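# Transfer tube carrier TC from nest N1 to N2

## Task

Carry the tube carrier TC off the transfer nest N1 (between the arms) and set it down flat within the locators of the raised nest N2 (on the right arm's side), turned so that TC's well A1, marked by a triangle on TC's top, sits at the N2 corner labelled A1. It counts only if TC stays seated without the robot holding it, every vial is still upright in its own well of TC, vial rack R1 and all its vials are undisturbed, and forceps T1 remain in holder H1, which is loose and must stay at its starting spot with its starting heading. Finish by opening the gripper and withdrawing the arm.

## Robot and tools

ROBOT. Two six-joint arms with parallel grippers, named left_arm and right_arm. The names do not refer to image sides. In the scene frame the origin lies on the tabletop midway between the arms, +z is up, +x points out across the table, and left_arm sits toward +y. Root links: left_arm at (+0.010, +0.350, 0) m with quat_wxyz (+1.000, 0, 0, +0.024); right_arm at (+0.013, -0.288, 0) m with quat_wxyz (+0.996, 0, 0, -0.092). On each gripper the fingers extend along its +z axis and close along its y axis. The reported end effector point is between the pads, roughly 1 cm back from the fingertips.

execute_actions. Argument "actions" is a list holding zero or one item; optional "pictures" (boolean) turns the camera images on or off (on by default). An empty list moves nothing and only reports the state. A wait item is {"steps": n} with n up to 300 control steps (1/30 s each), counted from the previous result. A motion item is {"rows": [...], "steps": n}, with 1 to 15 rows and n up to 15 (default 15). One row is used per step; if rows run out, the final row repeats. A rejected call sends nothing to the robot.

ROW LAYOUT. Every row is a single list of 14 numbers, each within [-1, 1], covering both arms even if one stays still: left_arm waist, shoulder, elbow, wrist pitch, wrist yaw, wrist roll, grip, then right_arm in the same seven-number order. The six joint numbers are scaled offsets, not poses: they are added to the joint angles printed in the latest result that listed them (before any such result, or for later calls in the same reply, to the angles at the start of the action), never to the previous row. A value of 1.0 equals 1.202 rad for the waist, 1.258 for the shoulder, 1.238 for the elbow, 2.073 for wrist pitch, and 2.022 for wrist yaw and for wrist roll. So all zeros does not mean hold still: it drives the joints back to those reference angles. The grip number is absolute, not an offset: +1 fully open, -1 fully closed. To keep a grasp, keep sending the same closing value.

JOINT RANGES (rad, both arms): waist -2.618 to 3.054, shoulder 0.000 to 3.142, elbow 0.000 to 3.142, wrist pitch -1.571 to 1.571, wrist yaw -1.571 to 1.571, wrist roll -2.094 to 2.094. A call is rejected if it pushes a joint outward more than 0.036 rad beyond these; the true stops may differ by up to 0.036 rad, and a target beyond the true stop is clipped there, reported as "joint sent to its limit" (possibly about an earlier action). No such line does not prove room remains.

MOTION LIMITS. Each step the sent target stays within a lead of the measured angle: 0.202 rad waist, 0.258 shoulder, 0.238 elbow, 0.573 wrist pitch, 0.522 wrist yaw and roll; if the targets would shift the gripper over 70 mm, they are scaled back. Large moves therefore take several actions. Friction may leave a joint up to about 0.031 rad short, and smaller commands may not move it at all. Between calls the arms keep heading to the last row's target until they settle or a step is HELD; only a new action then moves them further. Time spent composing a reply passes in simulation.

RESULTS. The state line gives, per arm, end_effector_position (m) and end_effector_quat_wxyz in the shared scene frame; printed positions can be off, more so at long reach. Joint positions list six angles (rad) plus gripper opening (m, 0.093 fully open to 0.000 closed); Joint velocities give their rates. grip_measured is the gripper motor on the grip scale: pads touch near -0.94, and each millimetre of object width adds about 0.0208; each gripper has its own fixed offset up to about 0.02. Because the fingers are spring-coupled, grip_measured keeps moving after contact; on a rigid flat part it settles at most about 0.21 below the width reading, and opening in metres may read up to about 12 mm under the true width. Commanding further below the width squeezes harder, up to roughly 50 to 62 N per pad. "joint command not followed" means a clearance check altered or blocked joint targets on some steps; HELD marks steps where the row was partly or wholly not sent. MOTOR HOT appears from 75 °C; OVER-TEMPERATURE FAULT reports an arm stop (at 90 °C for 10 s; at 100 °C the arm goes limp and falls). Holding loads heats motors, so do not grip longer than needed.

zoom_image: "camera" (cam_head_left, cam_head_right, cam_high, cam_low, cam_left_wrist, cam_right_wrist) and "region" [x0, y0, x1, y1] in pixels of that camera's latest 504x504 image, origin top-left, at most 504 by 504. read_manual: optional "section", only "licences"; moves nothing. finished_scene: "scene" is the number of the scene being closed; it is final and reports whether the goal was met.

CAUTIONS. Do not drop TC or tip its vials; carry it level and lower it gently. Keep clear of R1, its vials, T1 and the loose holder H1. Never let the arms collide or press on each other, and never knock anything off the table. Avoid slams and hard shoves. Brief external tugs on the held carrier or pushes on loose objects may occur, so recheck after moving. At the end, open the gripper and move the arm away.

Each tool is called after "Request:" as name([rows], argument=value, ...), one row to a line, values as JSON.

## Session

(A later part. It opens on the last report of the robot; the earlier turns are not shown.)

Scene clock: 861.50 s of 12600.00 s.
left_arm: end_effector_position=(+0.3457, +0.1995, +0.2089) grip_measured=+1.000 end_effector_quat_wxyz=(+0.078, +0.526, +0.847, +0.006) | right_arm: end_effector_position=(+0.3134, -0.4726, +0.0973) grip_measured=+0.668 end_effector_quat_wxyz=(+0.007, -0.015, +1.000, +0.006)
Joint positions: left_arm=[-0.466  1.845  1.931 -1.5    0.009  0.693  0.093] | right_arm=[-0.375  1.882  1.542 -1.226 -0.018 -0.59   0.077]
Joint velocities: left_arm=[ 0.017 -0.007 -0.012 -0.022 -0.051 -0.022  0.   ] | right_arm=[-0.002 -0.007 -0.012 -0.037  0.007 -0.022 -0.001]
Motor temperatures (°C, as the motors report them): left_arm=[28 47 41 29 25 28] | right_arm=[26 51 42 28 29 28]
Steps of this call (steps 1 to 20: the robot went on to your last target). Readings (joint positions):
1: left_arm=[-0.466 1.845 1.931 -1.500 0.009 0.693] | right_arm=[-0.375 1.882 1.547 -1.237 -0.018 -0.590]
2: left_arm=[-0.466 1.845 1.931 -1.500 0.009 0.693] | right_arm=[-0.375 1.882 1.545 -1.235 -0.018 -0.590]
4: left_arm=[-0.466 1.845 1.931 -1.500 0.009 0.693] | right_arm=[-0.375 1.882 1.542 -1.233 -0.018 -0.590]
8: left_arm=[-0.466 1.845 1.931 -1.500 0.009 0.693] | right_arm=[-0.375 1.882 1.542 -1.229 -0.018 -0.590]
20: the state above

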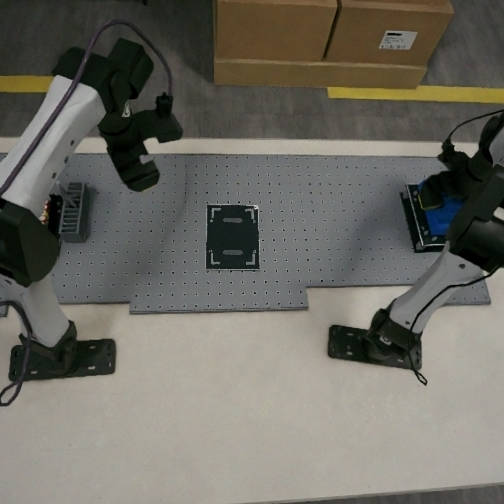

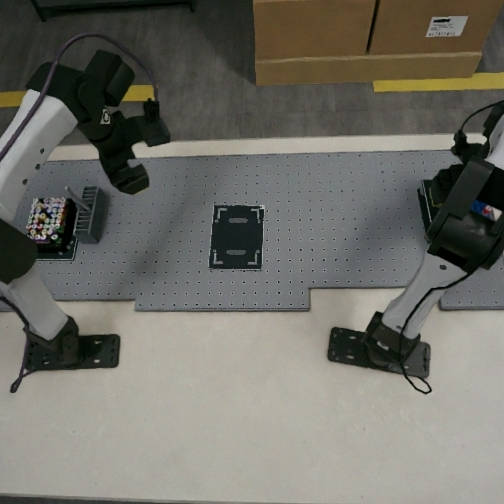

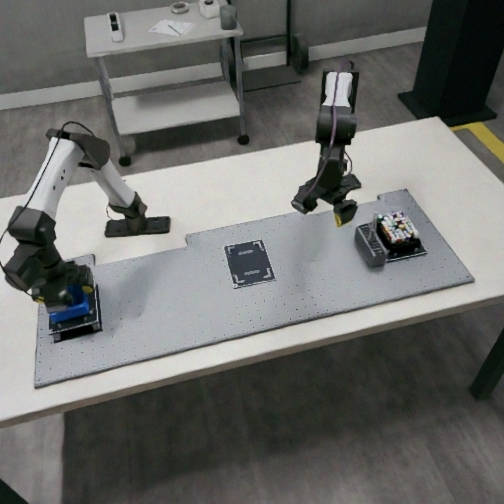

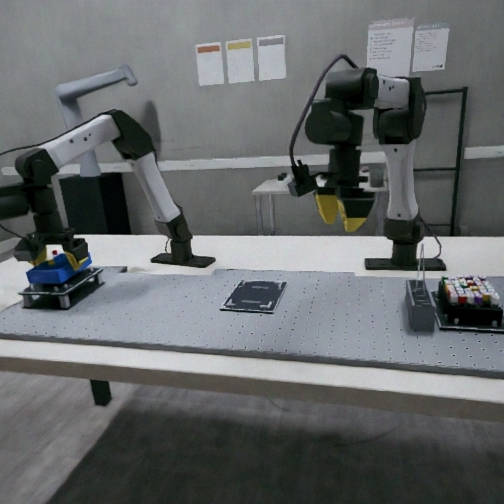

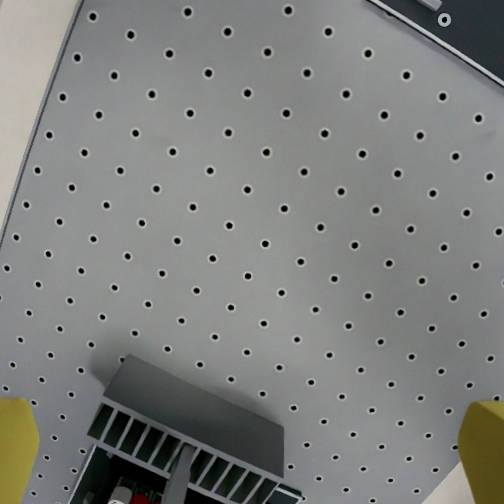

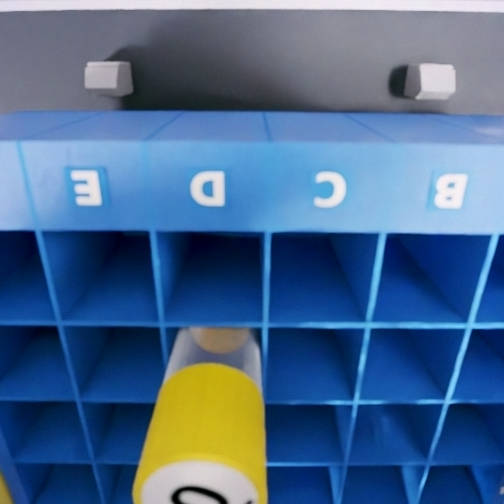

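Request:
execute_actions([
  {"rows": [[0,0,0,0,0,0,1, -0.0065,0,-0.0117,0.0062,-0.0035,-0.0025,0.6],[0,0,0,0,0,0,1, -0.0072,0,-0.0117,0.0068,-0.0035,-0.0025,0.6],[0,0,0,0,0,0,1, -0.0079,0,-0.0117,0.0074,-0.0035,-0.0025,0.6],[0,0,0,0,0,0,1, -0.0086,0,-0.0117,0.008,-0.0035,-0.0025,0.6],[0,0,0,0,0,0,1, -0.0092,0,-0.0117,0.008,-0.0035,-0.0025,0.6]], "steps": 15},
], pictures=false)

Request:
execute_actions([
  {"steps": 15},
])

Scene clock: 916.33 s of 12600.00 s.
left_arm: end_effector_position=(+0.3457, +0.1995, +0.2089) grip_measured=+1.000 end_effector_quat_wxyz=(+0.078, +0.526, +0.847, +0.006) | right_arm: end_effector_position=(+0.3142, -0.4731, +0.0973) grip_measured=+0.668 end_effector_quat_wxyz=(+0.008, -0.015, +1.000, +0.005)
Joint positions: left_arm=[-0.466  1.845  1.931 -1.5    0.009  0.693  0.093] | right_arm=[-0.375  1.882  1.542 -1.223 -0.018 -0.59   0.077]
Joint velocities: left_arm=[-0.007 -0.002  0.007  0.037  0.081  0.022  0.   ] | right_arm=[ 0.002  0.012 -0.007 -0.037 -0.022  0.066 -0.001]
Motor temperatures (°C, as the motors report them): left_arm=[28 47 41 29 25 28] | right_arm=[26 51 42 29 29 28]
Steps of this call (steps 1 to 15: the robot went on to your last target; steps 16 to 90: nothing new was sent; then 51.33 s passed at rest; steps 91 to 105: all 15 steps of this action). Readings (joint positions):
91: left_arm=[-0.466 1.845 1.931 -1.500 0.009 0.693] | right_arm=[-0.375 1.882 1.542 -1.226 -0.018 -0.590]
92: left_arm=[-0.466 1.845 1.931 -1.500 0.009 0.693] | right_arm=[-0.375 1.882 1.542 -1.226 -0.018 -0.590]
94: left_arm=[-0.466 1.845 1.931 -1.500 0.009 0.693] | right_arm=[-0.375 1.882 1.542 -1.225 -0.018 -0.590]
98: left_arm=[-0.466 1.845 1.931 -1.500 0.009 0.693] | right_arm=[-0.375 1.882 1.542 -1.223 -0.018 -0.590]
105: the state above

Scene clock: 916.83 s of 12600.00 s.
left_arm: end_effector_position=(+0.3457, +0.1995, +0.2089) grip_measured=+1.000 end_effector_quat_wxyz=(+0.078, +0.526, +0.847, +0.006) | right_arm: end_effector_position=(+0.3143, -0.4732, +0.0973) grip_measured=+0.668 end_effector_quat_wxyz=(+0.008, -0.015, +1.000, +0.005)
Joint positions: left_arm=[-0.466  1.845  1.931 -1.5    0.009  0.693  0.093] | right_arm=[-0.375  1.882  1.542 -1.222 -0.018 -0.59   0.077]
Joint velocities: left_arm=[ 0.012 -0.007 -0.002 -0.037  0.022 -0.022  0.   ] | right_arm=[ 0.002  0.007  0.002 -0.007 -0.051  0.095  0.001]
Motor temperatures (°C, as the motors report them): left_arm=[28 47 41 29 25 28] | right_arm=[26 51 42 29 29 28]
Steps of this call (steps 1 to 15: the robot went on to your last target). Readings (joint positions):
1: left_arm=[-0.466 1.845 1.931 -1.500 0.009 0.693] | right_arm=[-0.375 1.882 1.542 -1.222 -0.018 -0.590]
2: left_arm=[-0.466 1.845 1.931 -1.500 0.009 0.693] | right_arm=[-0.375 1.882 1.542 -1.222 -0.018 -0.590]
4: left_arm=[-0.466 1.845 1.931 -1.500 0.009 0.693] | right_arm=[-0.375 1.882 1.542 -1.222 -0.018 -0.590]
8: left_arm=[-0.466 1.845 1.931 -1.500 0.009 0.693] | right_arm=[-0.375 1.882 1.542 -1.222 -0.018 -0.590]
15: the state above
All arms were judged still, so your last target was given up. Only a new action makes them travel on or press farther. Fingers that are still opening or closing keep moving.

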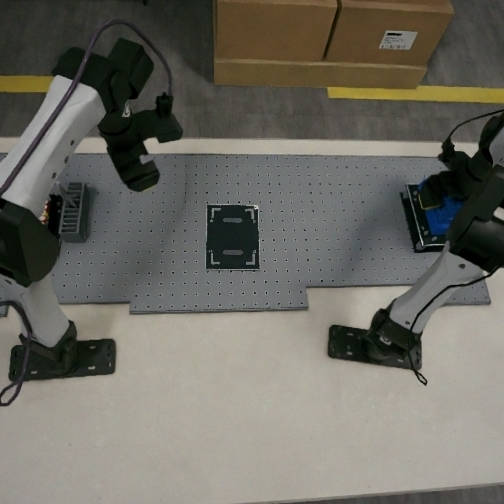

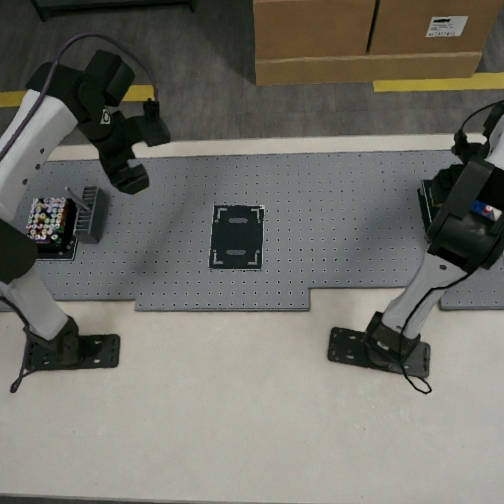

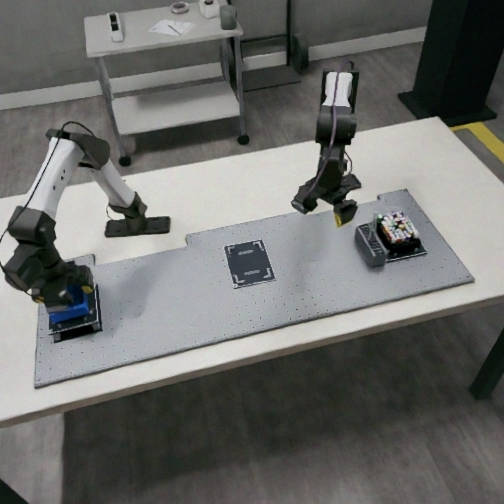

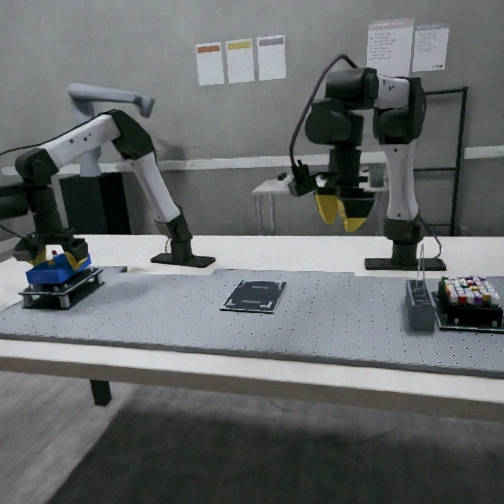

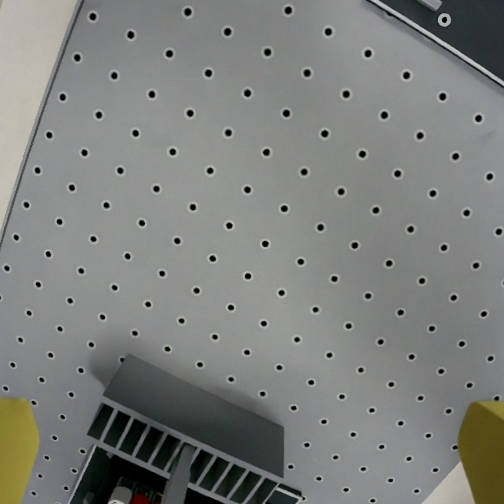

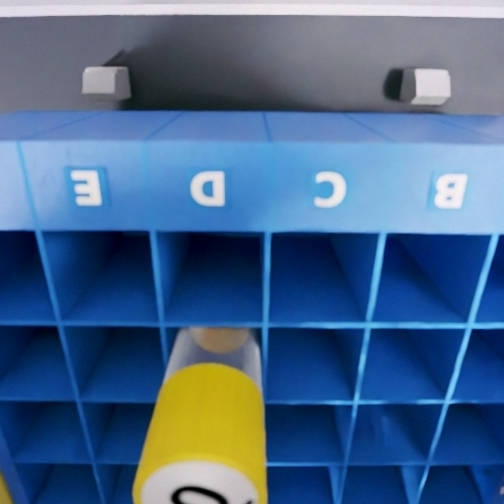

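Request:
execute_actions([
  {"rows": [[0,0,0,0,0,0,1, -0.0092,0,-0.0117,0.006,-0.0035,-0.0025,0.6],[0,0,0,0,0,0,1, -0.0096,0,-0.0117,0.006,-0.0035,-0.0025,0.6],[0,0,0,0,0,0,1, -0.0100,0,-0.0117,0.006,-0.0035,-0.0025,0.6],[0,0,0,0,0,0,1, -0.0104,0,-0.0117,0.006,-0.0035,-0.0025,0.6],[0,0,0,0,0,0,1, -0.0108,0,-0.0117,0.006,-0.0035,-0.0025,0.6],[0,0,0,0,0,0,1, -0.0112,0,-0.0117,0.006,-0.0035,-0.0025,0.6],[0,0,0,0,0,0,1, -0.0116,0,-0.0117,0.006,-0.0035,-0.0025,0.6],[0,0,0,0,0,0,1, -0.012,0,-0.0117,0.006,-0.0035,-0.0025,0.6]], "steps": 15},
], pictures=false)

Scene clock: 931.00 s of 12600.00 s.
left_arm: end_effector_position=(+0.3457, +0.1995, +0.2089) grip_measured=+1.000 end_effector_quat_wxyz=(+0.078, +0.526, +0.847, +0.006) | right_arm: end_effector_position=(+0.3131, -0.4751, +0.0973) grip_measured=+0.668 end_effector_quat_wxyz=(+0.008, -0.012, +1.000, +0.005)
Joint positions: left_arm=[-0.466  1.845  1.931 -1.5    0.009  0.693  0.093] | right_arm=[-0.382  1.882  1.542 -1.222 -0.018 -0.59   0.077]
Joint velocities: left_arm=[ 0.002  0.012 -0.012  0.022  0.051 -0.066  0.   ] | right_arm=[-0.002  0.002 -0.012 -0.037  0.066 -0.007 -0.   ]
Motor temperatures (°C, as the motors report them): left_arm=[28 47 41 29 25 28] | right_arm=[26 51 42 29 29 27]
Steps of this call (steps 1 to 90: nothing new was sent; then 10.67 s passed at rest; steps 91 to 105: all 15 steps of this action). Readings (joint positions):
91: left_arm=[-0.466 1.845 1.931 -1.500 0.009 0.693] | right_arm=[-0.375 1.882 1.542 -1.222 -0.018 -0.590]
92: left_arm=[-0.466 1.845 1.931 -1.500 0.009 0.693] | right_arm=[-0.375 1.882 1.542 -1.222 -0.018 -0.590]
94: left_arm=[-0.466 1.845 1.931 -1.500 0.009 0.693] | right_arm=[-0.376 1.882 1.542 -1.222 -0.018 -0.590]
98: left_arm=[-0.466 1.845 1.931 -1.500 0.009 0.693] | right_arm=[-0.380 1.882 1.542 -1.222 -0.018 -0.590]
105: the state above

Request:
execute_actions([
  {"steps": 5},
])

Scene clock: 934.77 s of 12600.00 s.
left_arm: end_effector_position=(+0.3457, +0.1995, +0.2089) grip_measured=+1.000 end_effector_quat_wxyz=(+0.078, +0.526, +0.847, +0.006) | right_arm: end_effector_position=(+0.3131, -0.4751, +0.0973) grip_measured=+0.668 end_effector_quat_wxyz=(+0.008, -0.012, +1.000, +0.005)
Joint positions: left_arm=[-0.466  1.845  1.931 -1.5    0.009  0.693  0.093] | right_arm=[-0.382  1.882  1.542 -1.222 -0.018 -0.59   0.077]
Joint velocities: left_arm=[ 0.002 -0.007  0.002 -0.037  0.007 -0.022  0.   ] | right_arm=[ 0.007 -0.007  0.007 -0.022 -0.007 -0.037 -0.001]
Motor temperatures (°C, as the motors report them): left_arm=[28 48 41 29 25 28] | right_arm=[26 51 42 29 29 27]
Steps of this call (steps 1 to 15: the robot went on to your last target; steps 16 to 90: nothing new was sent; then 0.77 s passed at rest). Readings (joint positions):
1: left_arm=[-0.466 1.845 1.931 -1.500 0.009 0.693] | right_arm=[-0.382 1.882 1.542 -1.222 -0.018 -0.590]
2: left_arm=[-0.466 1.845 1.931 -1.500 0.009 0.693] | right_arm=[-0.382 1.882 1.542 -1.222 -0.018 -0.590]
4: left_arm=[-0.466 1.845 1.931 -1.500 0.009 0.693] | right_arm=[-0.382 1.882 1.542 -1.222 -0.018 -0.590]
8: left_arm=[-0.466 1.845 1.931 -1.500 0.009 0.693] | right_arm=[-0.382 1.882 1.542 -1.222 -0.018 -0.590]
90: the state above
All arms were judged still, so your last target was given up. Only a new action makes them travel on or press farther. Fingers that are still opening or closing keep moving.

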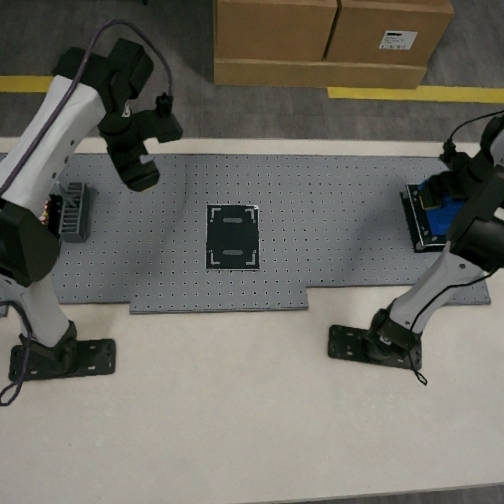

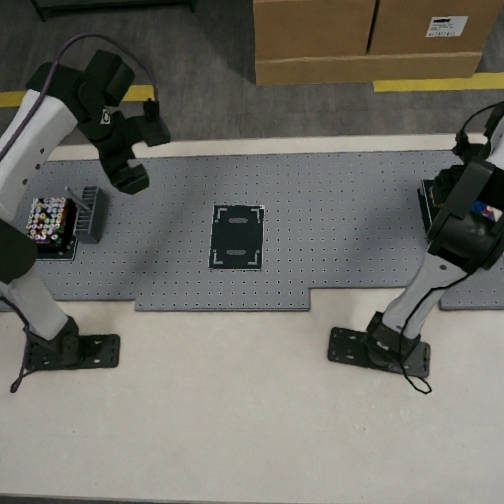

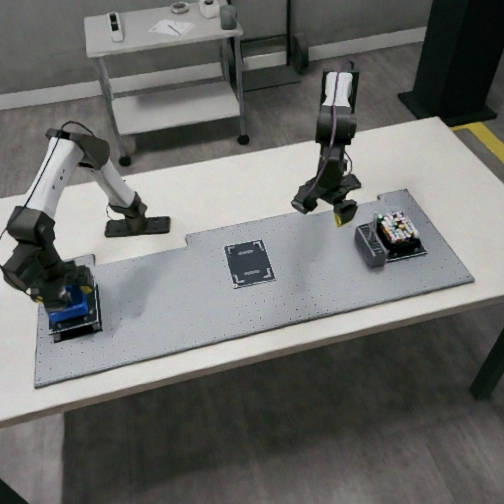

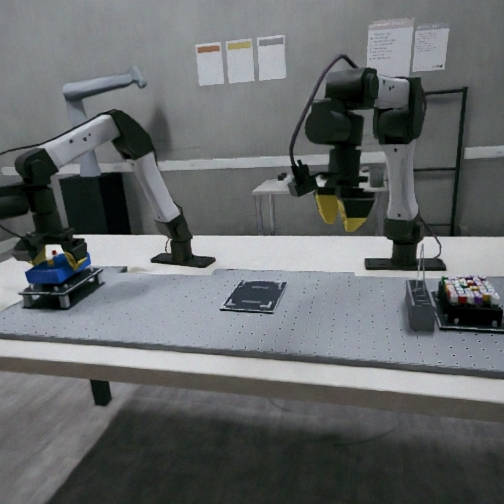

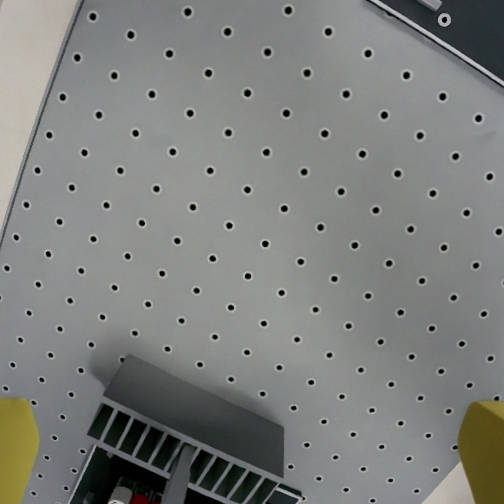

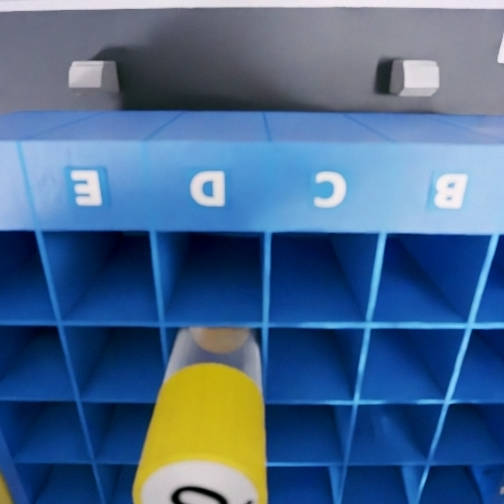

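Request:
execute_actions([
  {"rows": [[0,0,0,0,0,0,1, -0.004,0,-0.0117,0.006,-0.0035,-0.0025,0.6],[0,0,0,0,0,0,1, -0.002,0,-0.0117,0.006,-0.0035,-0.0025,0.6],[0,0,0,0,0,0,1, 0.0,0,-0.0117,0.006,-0.0035,-0.0025,0.6],[0,0,0,0,0,0,1, 0.002,0,-0.0117,0.006,-0.0035,-0.0025,0.6],[0,0,0,0,0,0,1, 0.003,0,-0.0117,0.006,-0.0035,-0.0025,0.6],[0,0,0,0,0,0,1, 0.004,0,-0.0117,0.006,-0.0035,-0.0025,0.6],[0,0,0,0,0,0,1, 0.005,0,-0.0117,0.006,-0.0035,-0.0025,0.6],[0,0,0,0,0,0,1, 0.006,0,-0.0117,0.006,-0.0035,-0.0025,0.6],[0,0,0,0,0,0,1, 0.0067,0,-0.0117,0.006,-0.0035,-0.0025,0.6]], "steps": 15},
], pictures=false)

Scene clock: 945.87 s of 12600.00 s.
left_arm: end_effector_position=(+0.3457, +0.1995, +0.2089) grip_measured=+1.000 end_effector_quat_wxyz=(+0.078, +0.526, +0.847, +0.006) | right_arm: end_effector_position=(+0.3131, -0.4751, +0.0973) grip_measured=+0.668 end_effector_quat_wxyz=(+0.008, -0.012, +1.000, +0.005)
Joint positions: left_arm=[-0.466  1.845  1.931 -1.5    0.009  0.693  0.093] | right_arm=[-0.382  1.882  1.542 -1.222 -0.018 -0.59   0.077]
Joint velocities: left_arm=[-0.027 -0.017 -0.017  0.022 -0.037  0.051  0.   ] | right_arm=[-0.022  0.007  0.007 -0.022 -0.007  0.007  0.001]
Motor temperatures (°C, as the motors report them): left_arm=[28 48 41 29 25 28] | right_arm=[26 51 42 29 29 27]
Steps of this call (steps 1 to 90: nothing new was sent; then 7.60 s passed at rest; steps 91 to 105: all 15 steps of this action). Readings (joint positions):
91: left_arm=[-0.466 1.845 1.931 -1.500 0.009 0.693] | right_arm=[-0.382 1.882 1.542 -1.222 -0.018 -0.590]
92: left_arm=[-0.466 1.845 1.931 -1.500 0.009 0.693] | right_arm=[-0.382 1.882 1.542 -1.222 -0.018 -0.590]
94: left_arm=[-0.466 1.845 1.931 -1.500 0.009 0.693] | right_arm=[-0.382 1.882 1.542 -1.222 -0.018 -0.590]
98: left_arm=[-0.466 1.845 1.931 -1.500 0.009 0.693] | right_arm=[-0.382 1.882 1.542 -1.222 -0.018 -0.590]
105: the state above

Request:
execute_actions([
  {"rows": [[0,0,0,0,0,0,1, 0.0075,0,-0.0117,0.006,-0.0035,-0.0025,0.6],[0,0,0,0,0,0,1, 0.0085,0,-0.0117,0.006,-0.0035,-0.0025,0.6],[0,0,0,0,0,0,1, 0.0093,0,-0.0117,0.006,-0.0035,-0.0025,0.6],[0,0,0,0,0,0,1, 0.010,0,-0.0117,0.006,-0.0035,-0.0025,0.6]], "steps": 15},
])

Scene clock: 954.20 s of 12600.00 s.
left_arm: end_effector_position=(+0.3457, +0.1995, +0.2089) grip_measured=+1.000 end_effector_quat_wxyz=(+0.078, +0.526, +0.847, +0.006) | right_arm: end_effector_position=(+0.3139, -0.4739, +0.0973) grip_measured=+0.668 end_effector_quat_wxyz=(+0.008, -0.014, +1.000, +0.005)
Joint positions: left_arm=[-0.466  1.845  1.931 -1.5    0.009  0.693  0.093] | right_arm=[-0.377  1.882  1.542 -1.222 -0.018 -0.59   0.077]
Joint velocities: left_arm=[-0.002 -0.007 -0.012  0.007 -0.051  0.081  0.   ] | right_arm=[ 0.007 -0.022  0.007 -0.007 -0.095 -0.066 -0.001]
Motor temperatures (°C, as the motors report them): left_arm=[28 48 41 29 25 28] | right_arm=[26 51 42 29 29 27]
Steps of this call (steps 1 to 15: the robot went on to your last target; steps 16 to 90: nothing new was sent; then 4.83 s passed at rest; steps 91 to 105: all 15 steps of this action). Readings (joint positions):
91: left_arm=[-0.466 1.845 1.931 -1.500 0.009 0.693] | right_arm=[-0.382 1.882 1.542 -1.222 -0.018 -0.590]
92: left_arm=[-0.466 1.845 1.931 -1.500 0.009 0.693] | right_arm=[-0.382 1.882 1.542 -1.222 -0.018 -0.590]
94: left_arm=[-0.466 1.845 1.931 -1.500 0.009 0.693] | right_arm=[-0.381 1.882 1.542 -1.222 -0.018 -0.590]
98: left_arm=[-0.466 1.845 1.931 -1.500 0.009 0.693] | right_arm=[-0.378 1.882 1.542 -1.222 -0.018 -0.590]
105: the state above

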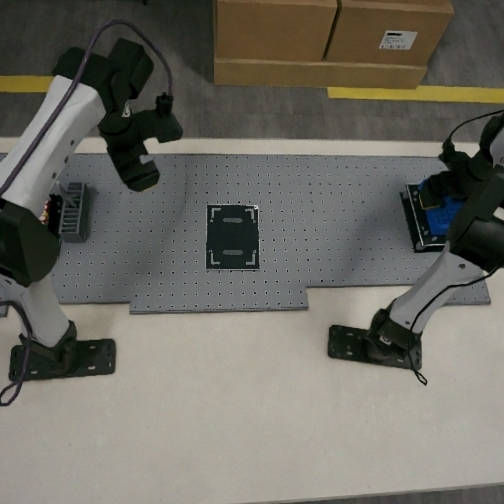

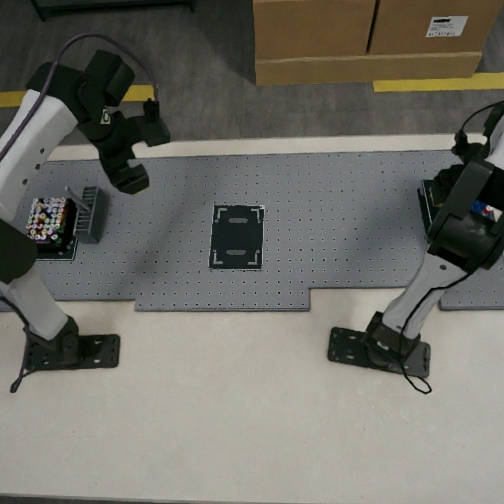

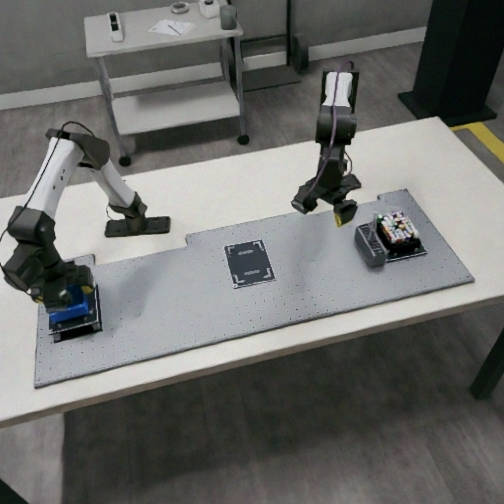

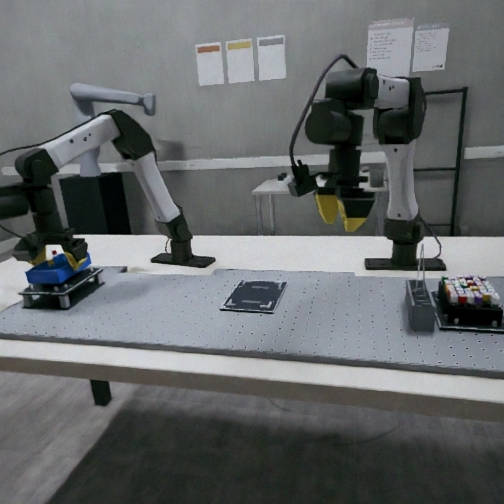

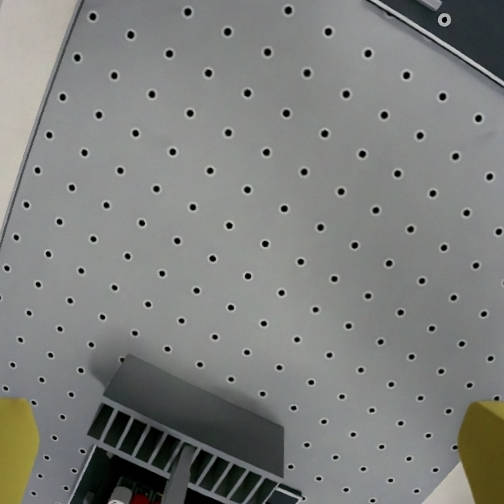

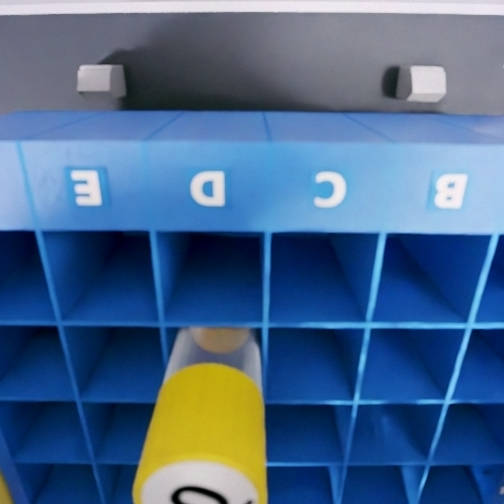

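Request:
execute_actions([
  {"rows": [[0,0,0,0,0,0,1, 0,0,-0.0136,0.0072,-0.0035,-0.0025,0.6],[0,0,0,0,0,0,1, 0,0,-0.0155,0.0085,-0.0035,-0.0025,0.6],[0,0,0,0,0,0,1, 0,0,-0.0175,0.0099,-0.0035,-0.0025,0.6],[0,0,0,0,0,0,1, 0,0,-0.0194,0.0113,-0.0035,-0.0025,0.6],[0,0,0,0,0,0,1, 0,0,-0.0213,0.0127,-0.0035,-0.0025,0.6],[0,0,0,0,0,0,1, 0,0,-0.0233,0.0141,-0.0035,-0.0025,0.6],[0,0,0,0,0,0,1, 0,0,-0.0252,0.0155,-0.0035,-0.0025,0.6],[0,0,0,0,0,0,1, 0,0,-0.0271,0.0168,-0.0035,-0.0025,0.6],[0,0,0,0,0,0,1, 0,0,-0.0290,0.0181,-0.0035,-0.0025,0.6],[0,0,0,0,0,0,1, 0,0,-0.0310,0.0194,-0.0035,-0.0025,0.6],[0,0,0,0,0,0,1, 0,0,-0.0329,0.0206,-0.0035,-0.0025,0.6],[0,0,0,0,0,0,1, 0,0,-0.0348,0.0218,-0.0035,-0.0025,0.6],[0,0,0,0,0,0,1, 0,0,-0.0368,0.0229,-0.0035,-0.0025,0.6],[0,0,0,0,0,0,1, 0,0,-0.0387,0.0238,-0.0035,-0.0025,0.6],[0,0,0,0,0,0,1, 0,0,-0.0406,0.0246,-0.0035,-0.0025,0.6]], "steps": 15},
], pictures=false)

Request:
execute_actions([
  {"steps": 20},
])

Scene clock: 988.13 s of 12600.00 s.
left_arm: end_effector_position=(+0.3457, +0.1995, +0.2089) grip_measured=+1.000 end_effector_quat_wxyz=(+0.078, +0.526, +0.847, +0.006) | right_arm: end_effector_position=(+0.3128, -0.4732, +0.0902) grip_measured=+0.668 end_effector_quat_wxyz=(+0.008, -0.014, +1.000, +0.006)
Joint positions: left_arm=[-0.466  1.845  1.931 -1.5    0.009  0.693  0.093] | right_arm=[-0.377  1.882  1.514 -1.196 -0.018 -0.59   0.077]
Joint velocities: left_arm=[ 0.002 -0.022 -0.012 -0.022 -0.007  0.022  0.   ] | right_arm=[-0.002 -0.022 -0.022 -0.066 -0.022  0.022 -0.001]
Motor temperatures (°C, as the motors report them): left_arm=[28 48 42 29 25 28] | right_arm=[26 51 41 29 29 27]
Steps of this call (steps 1 to 15: the robot went on to your last target; steps 16 to 90: nothing new was sent; then 30.43 s passed at rest; steps 91 to 105: all 15 steps of this action). Readings (joint positions):
91: left_arm=[-0.466 1.845 1.931 -1.500 0.009 0.693] | right_arm=[-0.377 1.882 1.542 -1.222 -0.018 -0.590]
92: left_arm=[-0.466 1.845 1.931 -1.500 0.009 0.693] | right_arm=[-0.377 1.882 1.542 -1.221 -0.018 -0.590]
94: left_arm=[-0.466 1.845 1.931 -1.500 0.009 0.693] | right_arm=[-0.377 1.882 1.542 -1.219 -0.018 -0.590]
98: left_arm=[-0.466 1.845 1.931 -1.500 0.009 0.693] | right_arm=[-0.377 1.882 1.530 -1.208 -0.018 -0.590]
105: the state above

Scene clock: 988.80 s of 12600.00 s.
left_arm: end_effector_position=(+0.3457, +0.1995, +0.2089) grip_measured=+1.000 end_effector_quat_wxyz=(+0.078, +0.526, +0.847, +0.006) | right_arm: end_effector_position=(+0.3129, -0.4732, +0.0902) grip_measured=+0.668 end_effector_quat_wxyz=(+0.008, -0.014, +1.000, +0.005)
Joint positions: left_arm=[-0.466  1.845  1.931 -1.5    0.009  0.693  0.093] | right_arm=[-0.377  1.882  1.514 -1.196 -0.018 -0.59   0.077]
Joint velocities: left_arm=[-0.007 -0.017  0.002  0.007  0.037 -0.022  0.   ] | right_arm=[-0.012 -0.012  0.012 -0.022  0.051 -0.081 -0.   ]
Motor temperatures (°C, as the motors report them): left_arm=[28 48 42 29 25 28] | right_arm=[26 51 41 29 29 27]
Steps of this call (steps 1 to 15: the robot went on to your last target; steps 16 to 20: nothing new was sent). Readings (joint positions):
1: left_arm=[-0.466 1.845 1.931 -1.500 0.009 0.693] | right_arm=[-0.377 1.882 1.514 -1.196 -0.018 -0.590]
2: left_arm=[-0.466 1.845 1.931 -1.500 0.009 0.693] | right_arm=[-0.377 1.882 1.514 -1.196 -0.018 -0.590]
4: left_arm=[-0.466 1.845 1.931 -1.500 0.009 0.693] | right_arm=[-0.377 1.882 1.514 -1.196 -0.018 -0.590]
8: left_arm=[-0.466 1.845 1.931 -1.500 0.009 0.693] | right_arm=[-0.377 1.882 1.514 -1.196 -0.018 -0.590]
20: the state above
All arms were judged still, so your last target was given up. Only a new action makes them travel on or press farther. Fingers that are still opening or closing keep moving.

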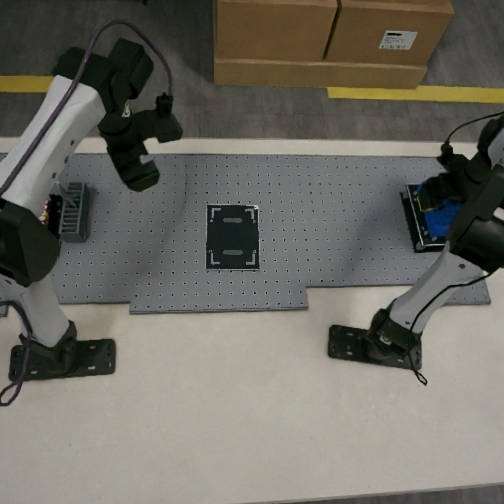

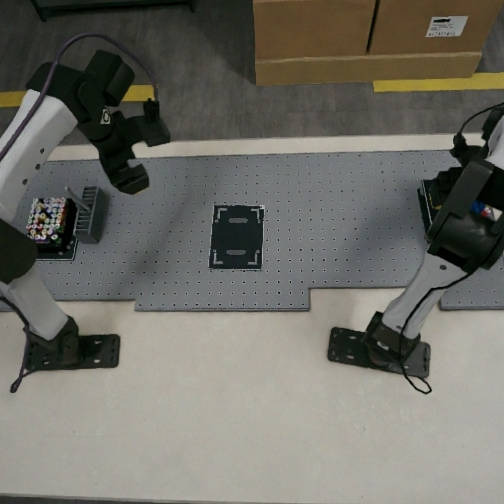

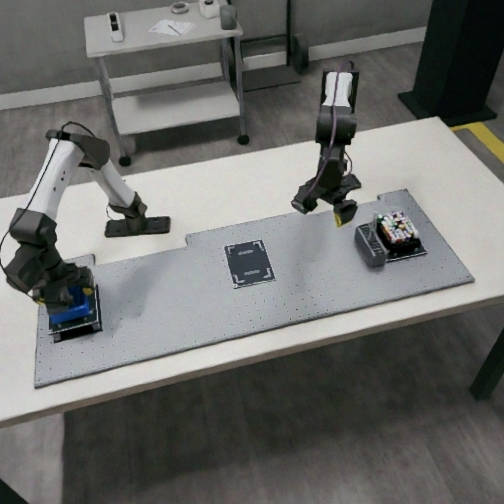

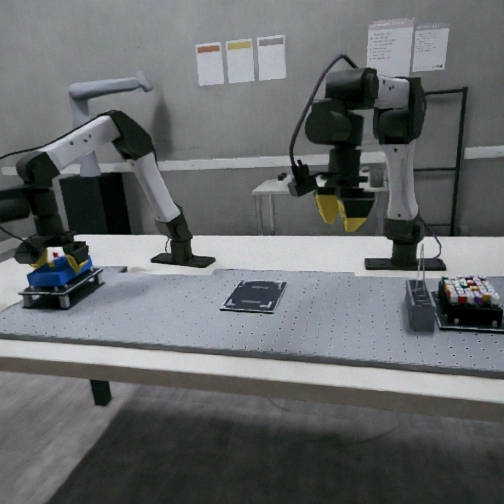

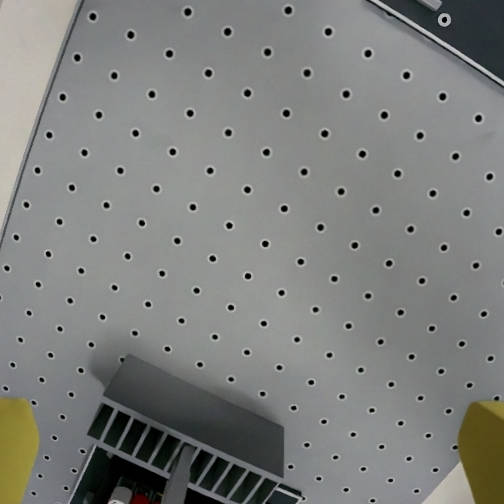

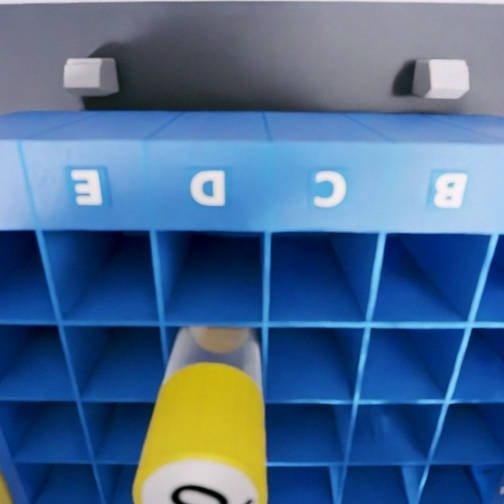

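Request:
execute_actions([
  {"rows": [[0,0,0,0,0,0,1, 0,0,-0.012,0.008,-0.0035,-0.0025,0.6],[0,0,0,0,0,0,1, 0,0,-0.006,0.004,-0.0035,-0.0025,0.6],[0,0,0,0,0,0,1, 0,0,0.0,0.0,-0.0035,-0.0025,0.6],[0,0,0,0,0,0,1, 0,0,0.005,0.0,-0.0035,-0.0025,0.6],[0,0,0,0,0,0,1, 0,0,0.009,0.0,-0.0035,-0.0025,0.6],[0,0,0,0,0,0,1, 0,0,0.012,0.0,-0.0035,-0.0025,0.6],[0,0,0,0,0,0,1, 0,0,0.014,0.0,-0.0035,-0.0025,0.6],[0,0,0,0,0,0,1, 0,0,0.016,0.0,-0.0035,-0.0025,0.6],[0,0,0,0,0,0,1, 0,0,0.017,0.0,-0.0035,-0.0025,0.6],[0,0,0,0,0,0,1, 0,0,0.018,0.0,-0.0035,-0.0025,0.6]], "steps": 15},
], pictures=false)

Scene clock: 1010.60 s of 12600.00 s.
left_arm: end_effector_position=(+0.3457, +0.1995, +0.2089) grip_measured=+1.000 end_effector_quat_wxyz=(+0.078, +0.526, +0.847, +0.006) | right_arm: end_effector_position=(+0.3129, -0.4732, +0.0902) grip_measured=+0.668 end_effector_quat_wxyz=(+0.008, -0.014, +1.000, +0.005)
Joint positions: left_arm=[-0.466  1.845  1.931 -1.5    0.009  0.693  0.093] | right_arm=[-0.377  1.882  1.514 -1.196 -0.018 -0.59   0.077]
Joint velocities: left_arm=[ 0.007  0.002 -0.007 -0.037  0.007  0.066  0.   ] | right_arm=[-0.022  0.002 -0.017 -0.081 -0.007 -0.022 -0.   ]
Motor temperatures (°C, as the motors report them): left_arm=[28 48 42 29 25 28] | right_arm=[26 51 41 29 29 27]
Steps of this call (steps 1 to 90: nothing new was sent; then 18.30 s passed at rest; steps 91 to 105: all 15 steps of this action). Readings (joint positions):
91: left_arm=[-0.466 1.845 1.931 -1.500 0.009 0.693] | right_arm=[-0.377 1.882 1.514 -1.196 -0.018 -0.590]
92: left_arm=[-0.466 1.845 1.931 -1.500 0.009 0.693] | right_arm=[-0.377 1.882 1.514 -1.196 -0.018 -0.590]
94: left_arm=[-0.466 1.845 1.931 -1.500 0.009 0.693] | right_arm=[-0.377 1.882 1.514 -1.196 -0.018 -0.590]
98: left_arm=[-0.466 1.845 1.931 -1.500 0.009 0.693] | right_arm=[-0.377 1.882 1.514 -1.196 -0.018 -0.590]
105: the state above

Request:
execute_actions([
  {"rows": [[0,0,0,0,0,0,1, 0,0,0.019,0.0,-0.0035,-0.0025,0.6],[0,0,0,0,0,0,1, 0,0,0.020,0.0,-0.0035,-0.0025,0.6],[0,0,0,0,0,0,1, 0,0,0.021,0.0,-0.0035,-0.0025,0.6],[0,0,0,0,0,0,1, 0,0,0.022,0.0,-0.0035,-0.0025,0.6],[0,0,0,0,0,0,1, 0,0,0.023,0.0,-0.0035,-0.0025,0.6],[0,0,0,0,0,0,1, 0,0,0.024,0.0,-0.0035,-0.0025,0.6]], "steps": 15},
], pictures=false)

Scene clock: 1018.80 s of 12600.00 s.
left_arm: end_effector_position=(+0.3457, +0.1995, +0.2089) grip_measured=+1.000 end_effector_quat_wxyz=(+0.078, +0.526, +0.847, +0.006) | right_arm: end_effector_position=(+0.3143, -0.4741, +0.0920) grip_measured=+0.668 end_effector_quat_wxyz=(+0.010, -0.014, +1.000, +0.004)
Joint positions: left_arm=[-0.466  1.845  1.931 -1.5    0.009  0.693  0.093] | right_arm=[-0.377  1.882  1.521 -1.196 -0.018 -0.59   0.077]
Joint velocities: left_arm=[-0.037 -0.002  0.002  0.066  0.022  0.007  0.   ] | right_arm=[-0.002 -0.002  0.002 -0.066 -0.037 -0.022 -0.   ]
Motor temperatures (°C, as the motors report them): left_arm=[28 48 42 29 25 28] | right_arm=[26 51 42 29 29 27]
Steps of this call (steps 1 to 15: the robot went on to your last target; steps 16 to 90: nothing new was sent; then 4.70 s passed at rest; steps 91 to 105: all 15 steps of this action). Readings (joint positions):
91: left_arm=[-0.466 1.845 1.931 -1.500 0.009 0.693] | right_arm=[-0.377 1.882 1.514 -1.196 -0.018 -0.590]
92: left_arm=[-0.466 1.845 1.931 -1.500 0.009 0.693] | right_arm=[-0.377 1.882 1.514 -1.196 -0.018 -0.590]
94: left_arm=[-0.466 1.845 1.931 -1.500 0.009 0.693] | right_arm=[-0.377 1.882 1.515 -1.196 -0.018 -0.590]
98: left_arm=[-0.466 1.845 1.931 -1.500 0.009 0.693] | right_arm=[-0.377 1.882 1.521 -1.196 -0.018 -0.590]
105: the state above

Request:
execute_actions([
  {"steps": 3},
])

Request:
zoom_image(camera="cam_right_wrist", region=[40, 30, 490, 150])

Request:
zoom_image(camera="cam_low", region=[0, 230, 130, 320])

Scene clock: 1035.90 s of 12600.00 s.
left_arm: end_effector_position=(+0.3457, +0.1995, +0.2089) grip_measured=+1.000 end_effector_quat_wxyz=(+0.078, +0.526, +0.847, +0.006) | right_arm: end_effector_position=(+0.3143, -0.4741, +0.0920) grip_measured=+0.668 end_effector_quat_wxyz=(+0.010, -0.014, +1.000, +0.004)
Joint positions: left_arm=[-0.466  1.845  1.931 -1.5    0.009  0.693  0.093] | right_arm=[-0.377  1.882  1.521 -1.196 -0.018 -0.59   0.077]
Joint velocities: left_arm=[-0.012 -0.012 -0.002 -0.007 -0.022 -0.007  0.   ] | right_arm=[-0.002  0.007 -0.002 -0.007 -0.066  0.051 -0.   ]
Motor temperatures (°C, as the motors report them): left_arm=[28 48 42 29 25 28] | right_arm=[26 51 44 29 29 27]
Steps of this call (steps 1 to 15: the robot went on to your last target; steps 16 to 90: nothing new was sent; then 14.10 s passed at rest). Readings (joint positions):
1: left_arm=[-0.466 1.845 1.931 -1.500 0.009 0.693] | right_arm=[-0.377 1.882 1.521 -1.196 -0.018 -0.590]
2: left_arm=[-0.466 1.845 1.931 -1.500 0.009 0.693] | right_arm=[-0.377 1.882 1.521 -1.196 -0.018 -0.590]
4: left_arm=[-0.466 1.845 1.931 -1.500 0.009 0.693] | right_arm=[-0.377 1.882 1.521 -1.196 -0.018 -0.590]
8: left_arm=[-0.466 1.845 1.931 -1.500 0.009 0.693] | right_arm=[-0.377 1.882 1.521 -1.196 -0.018 -0.590]
90: the state above
All arms were judged still, so your last target was given up. Only a new action makes them travel on or press farther. Fingers that are still opening or closing keep moving.

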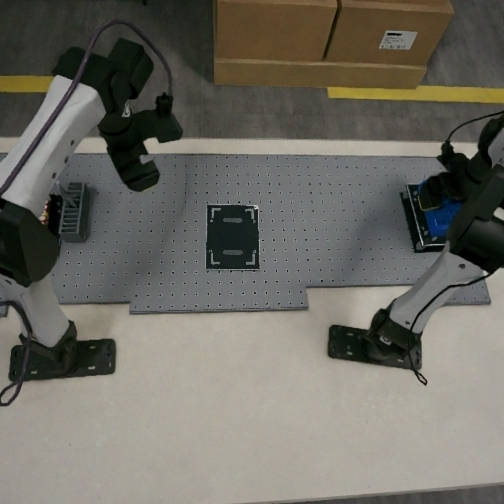

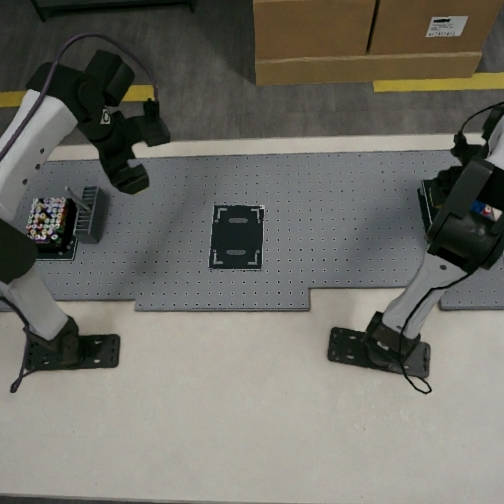

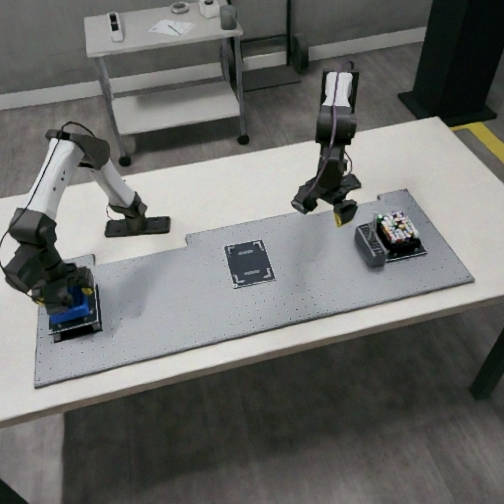

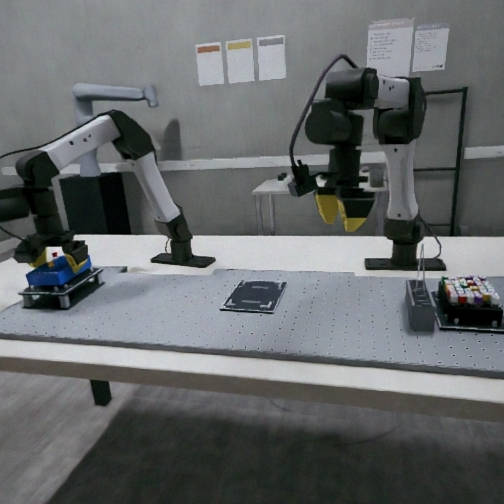

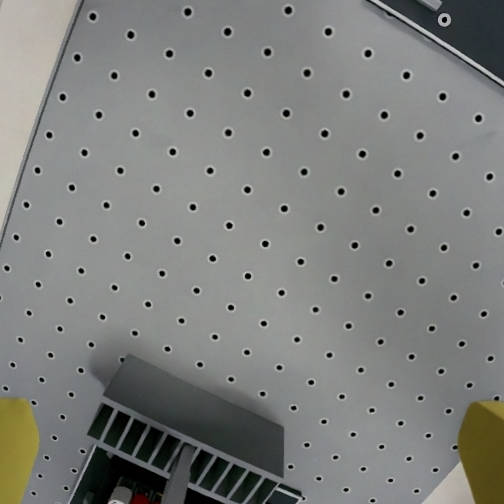

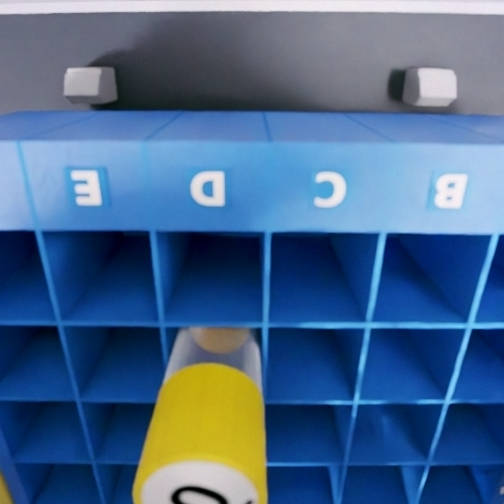

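Region (40, 30, 490, 150) of cam_right_wrist's 504x504 image, scaled by 1.120, with more detail than that image has; it fills the top 134 rows of this view, and the rest is white.

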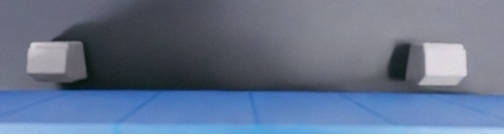

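Region (0, 230, 130, 320) of cam_low's 504x504 image, scaled by 3.877, with more detail than that image has; it fills the top 349 rows of this view, and the rest is white.

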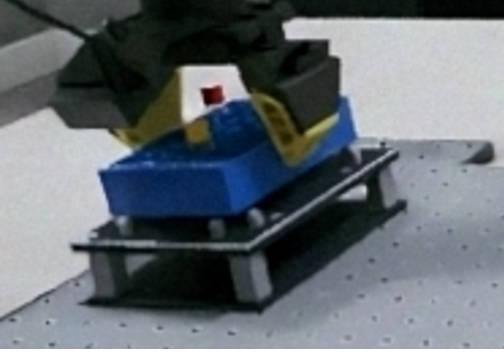

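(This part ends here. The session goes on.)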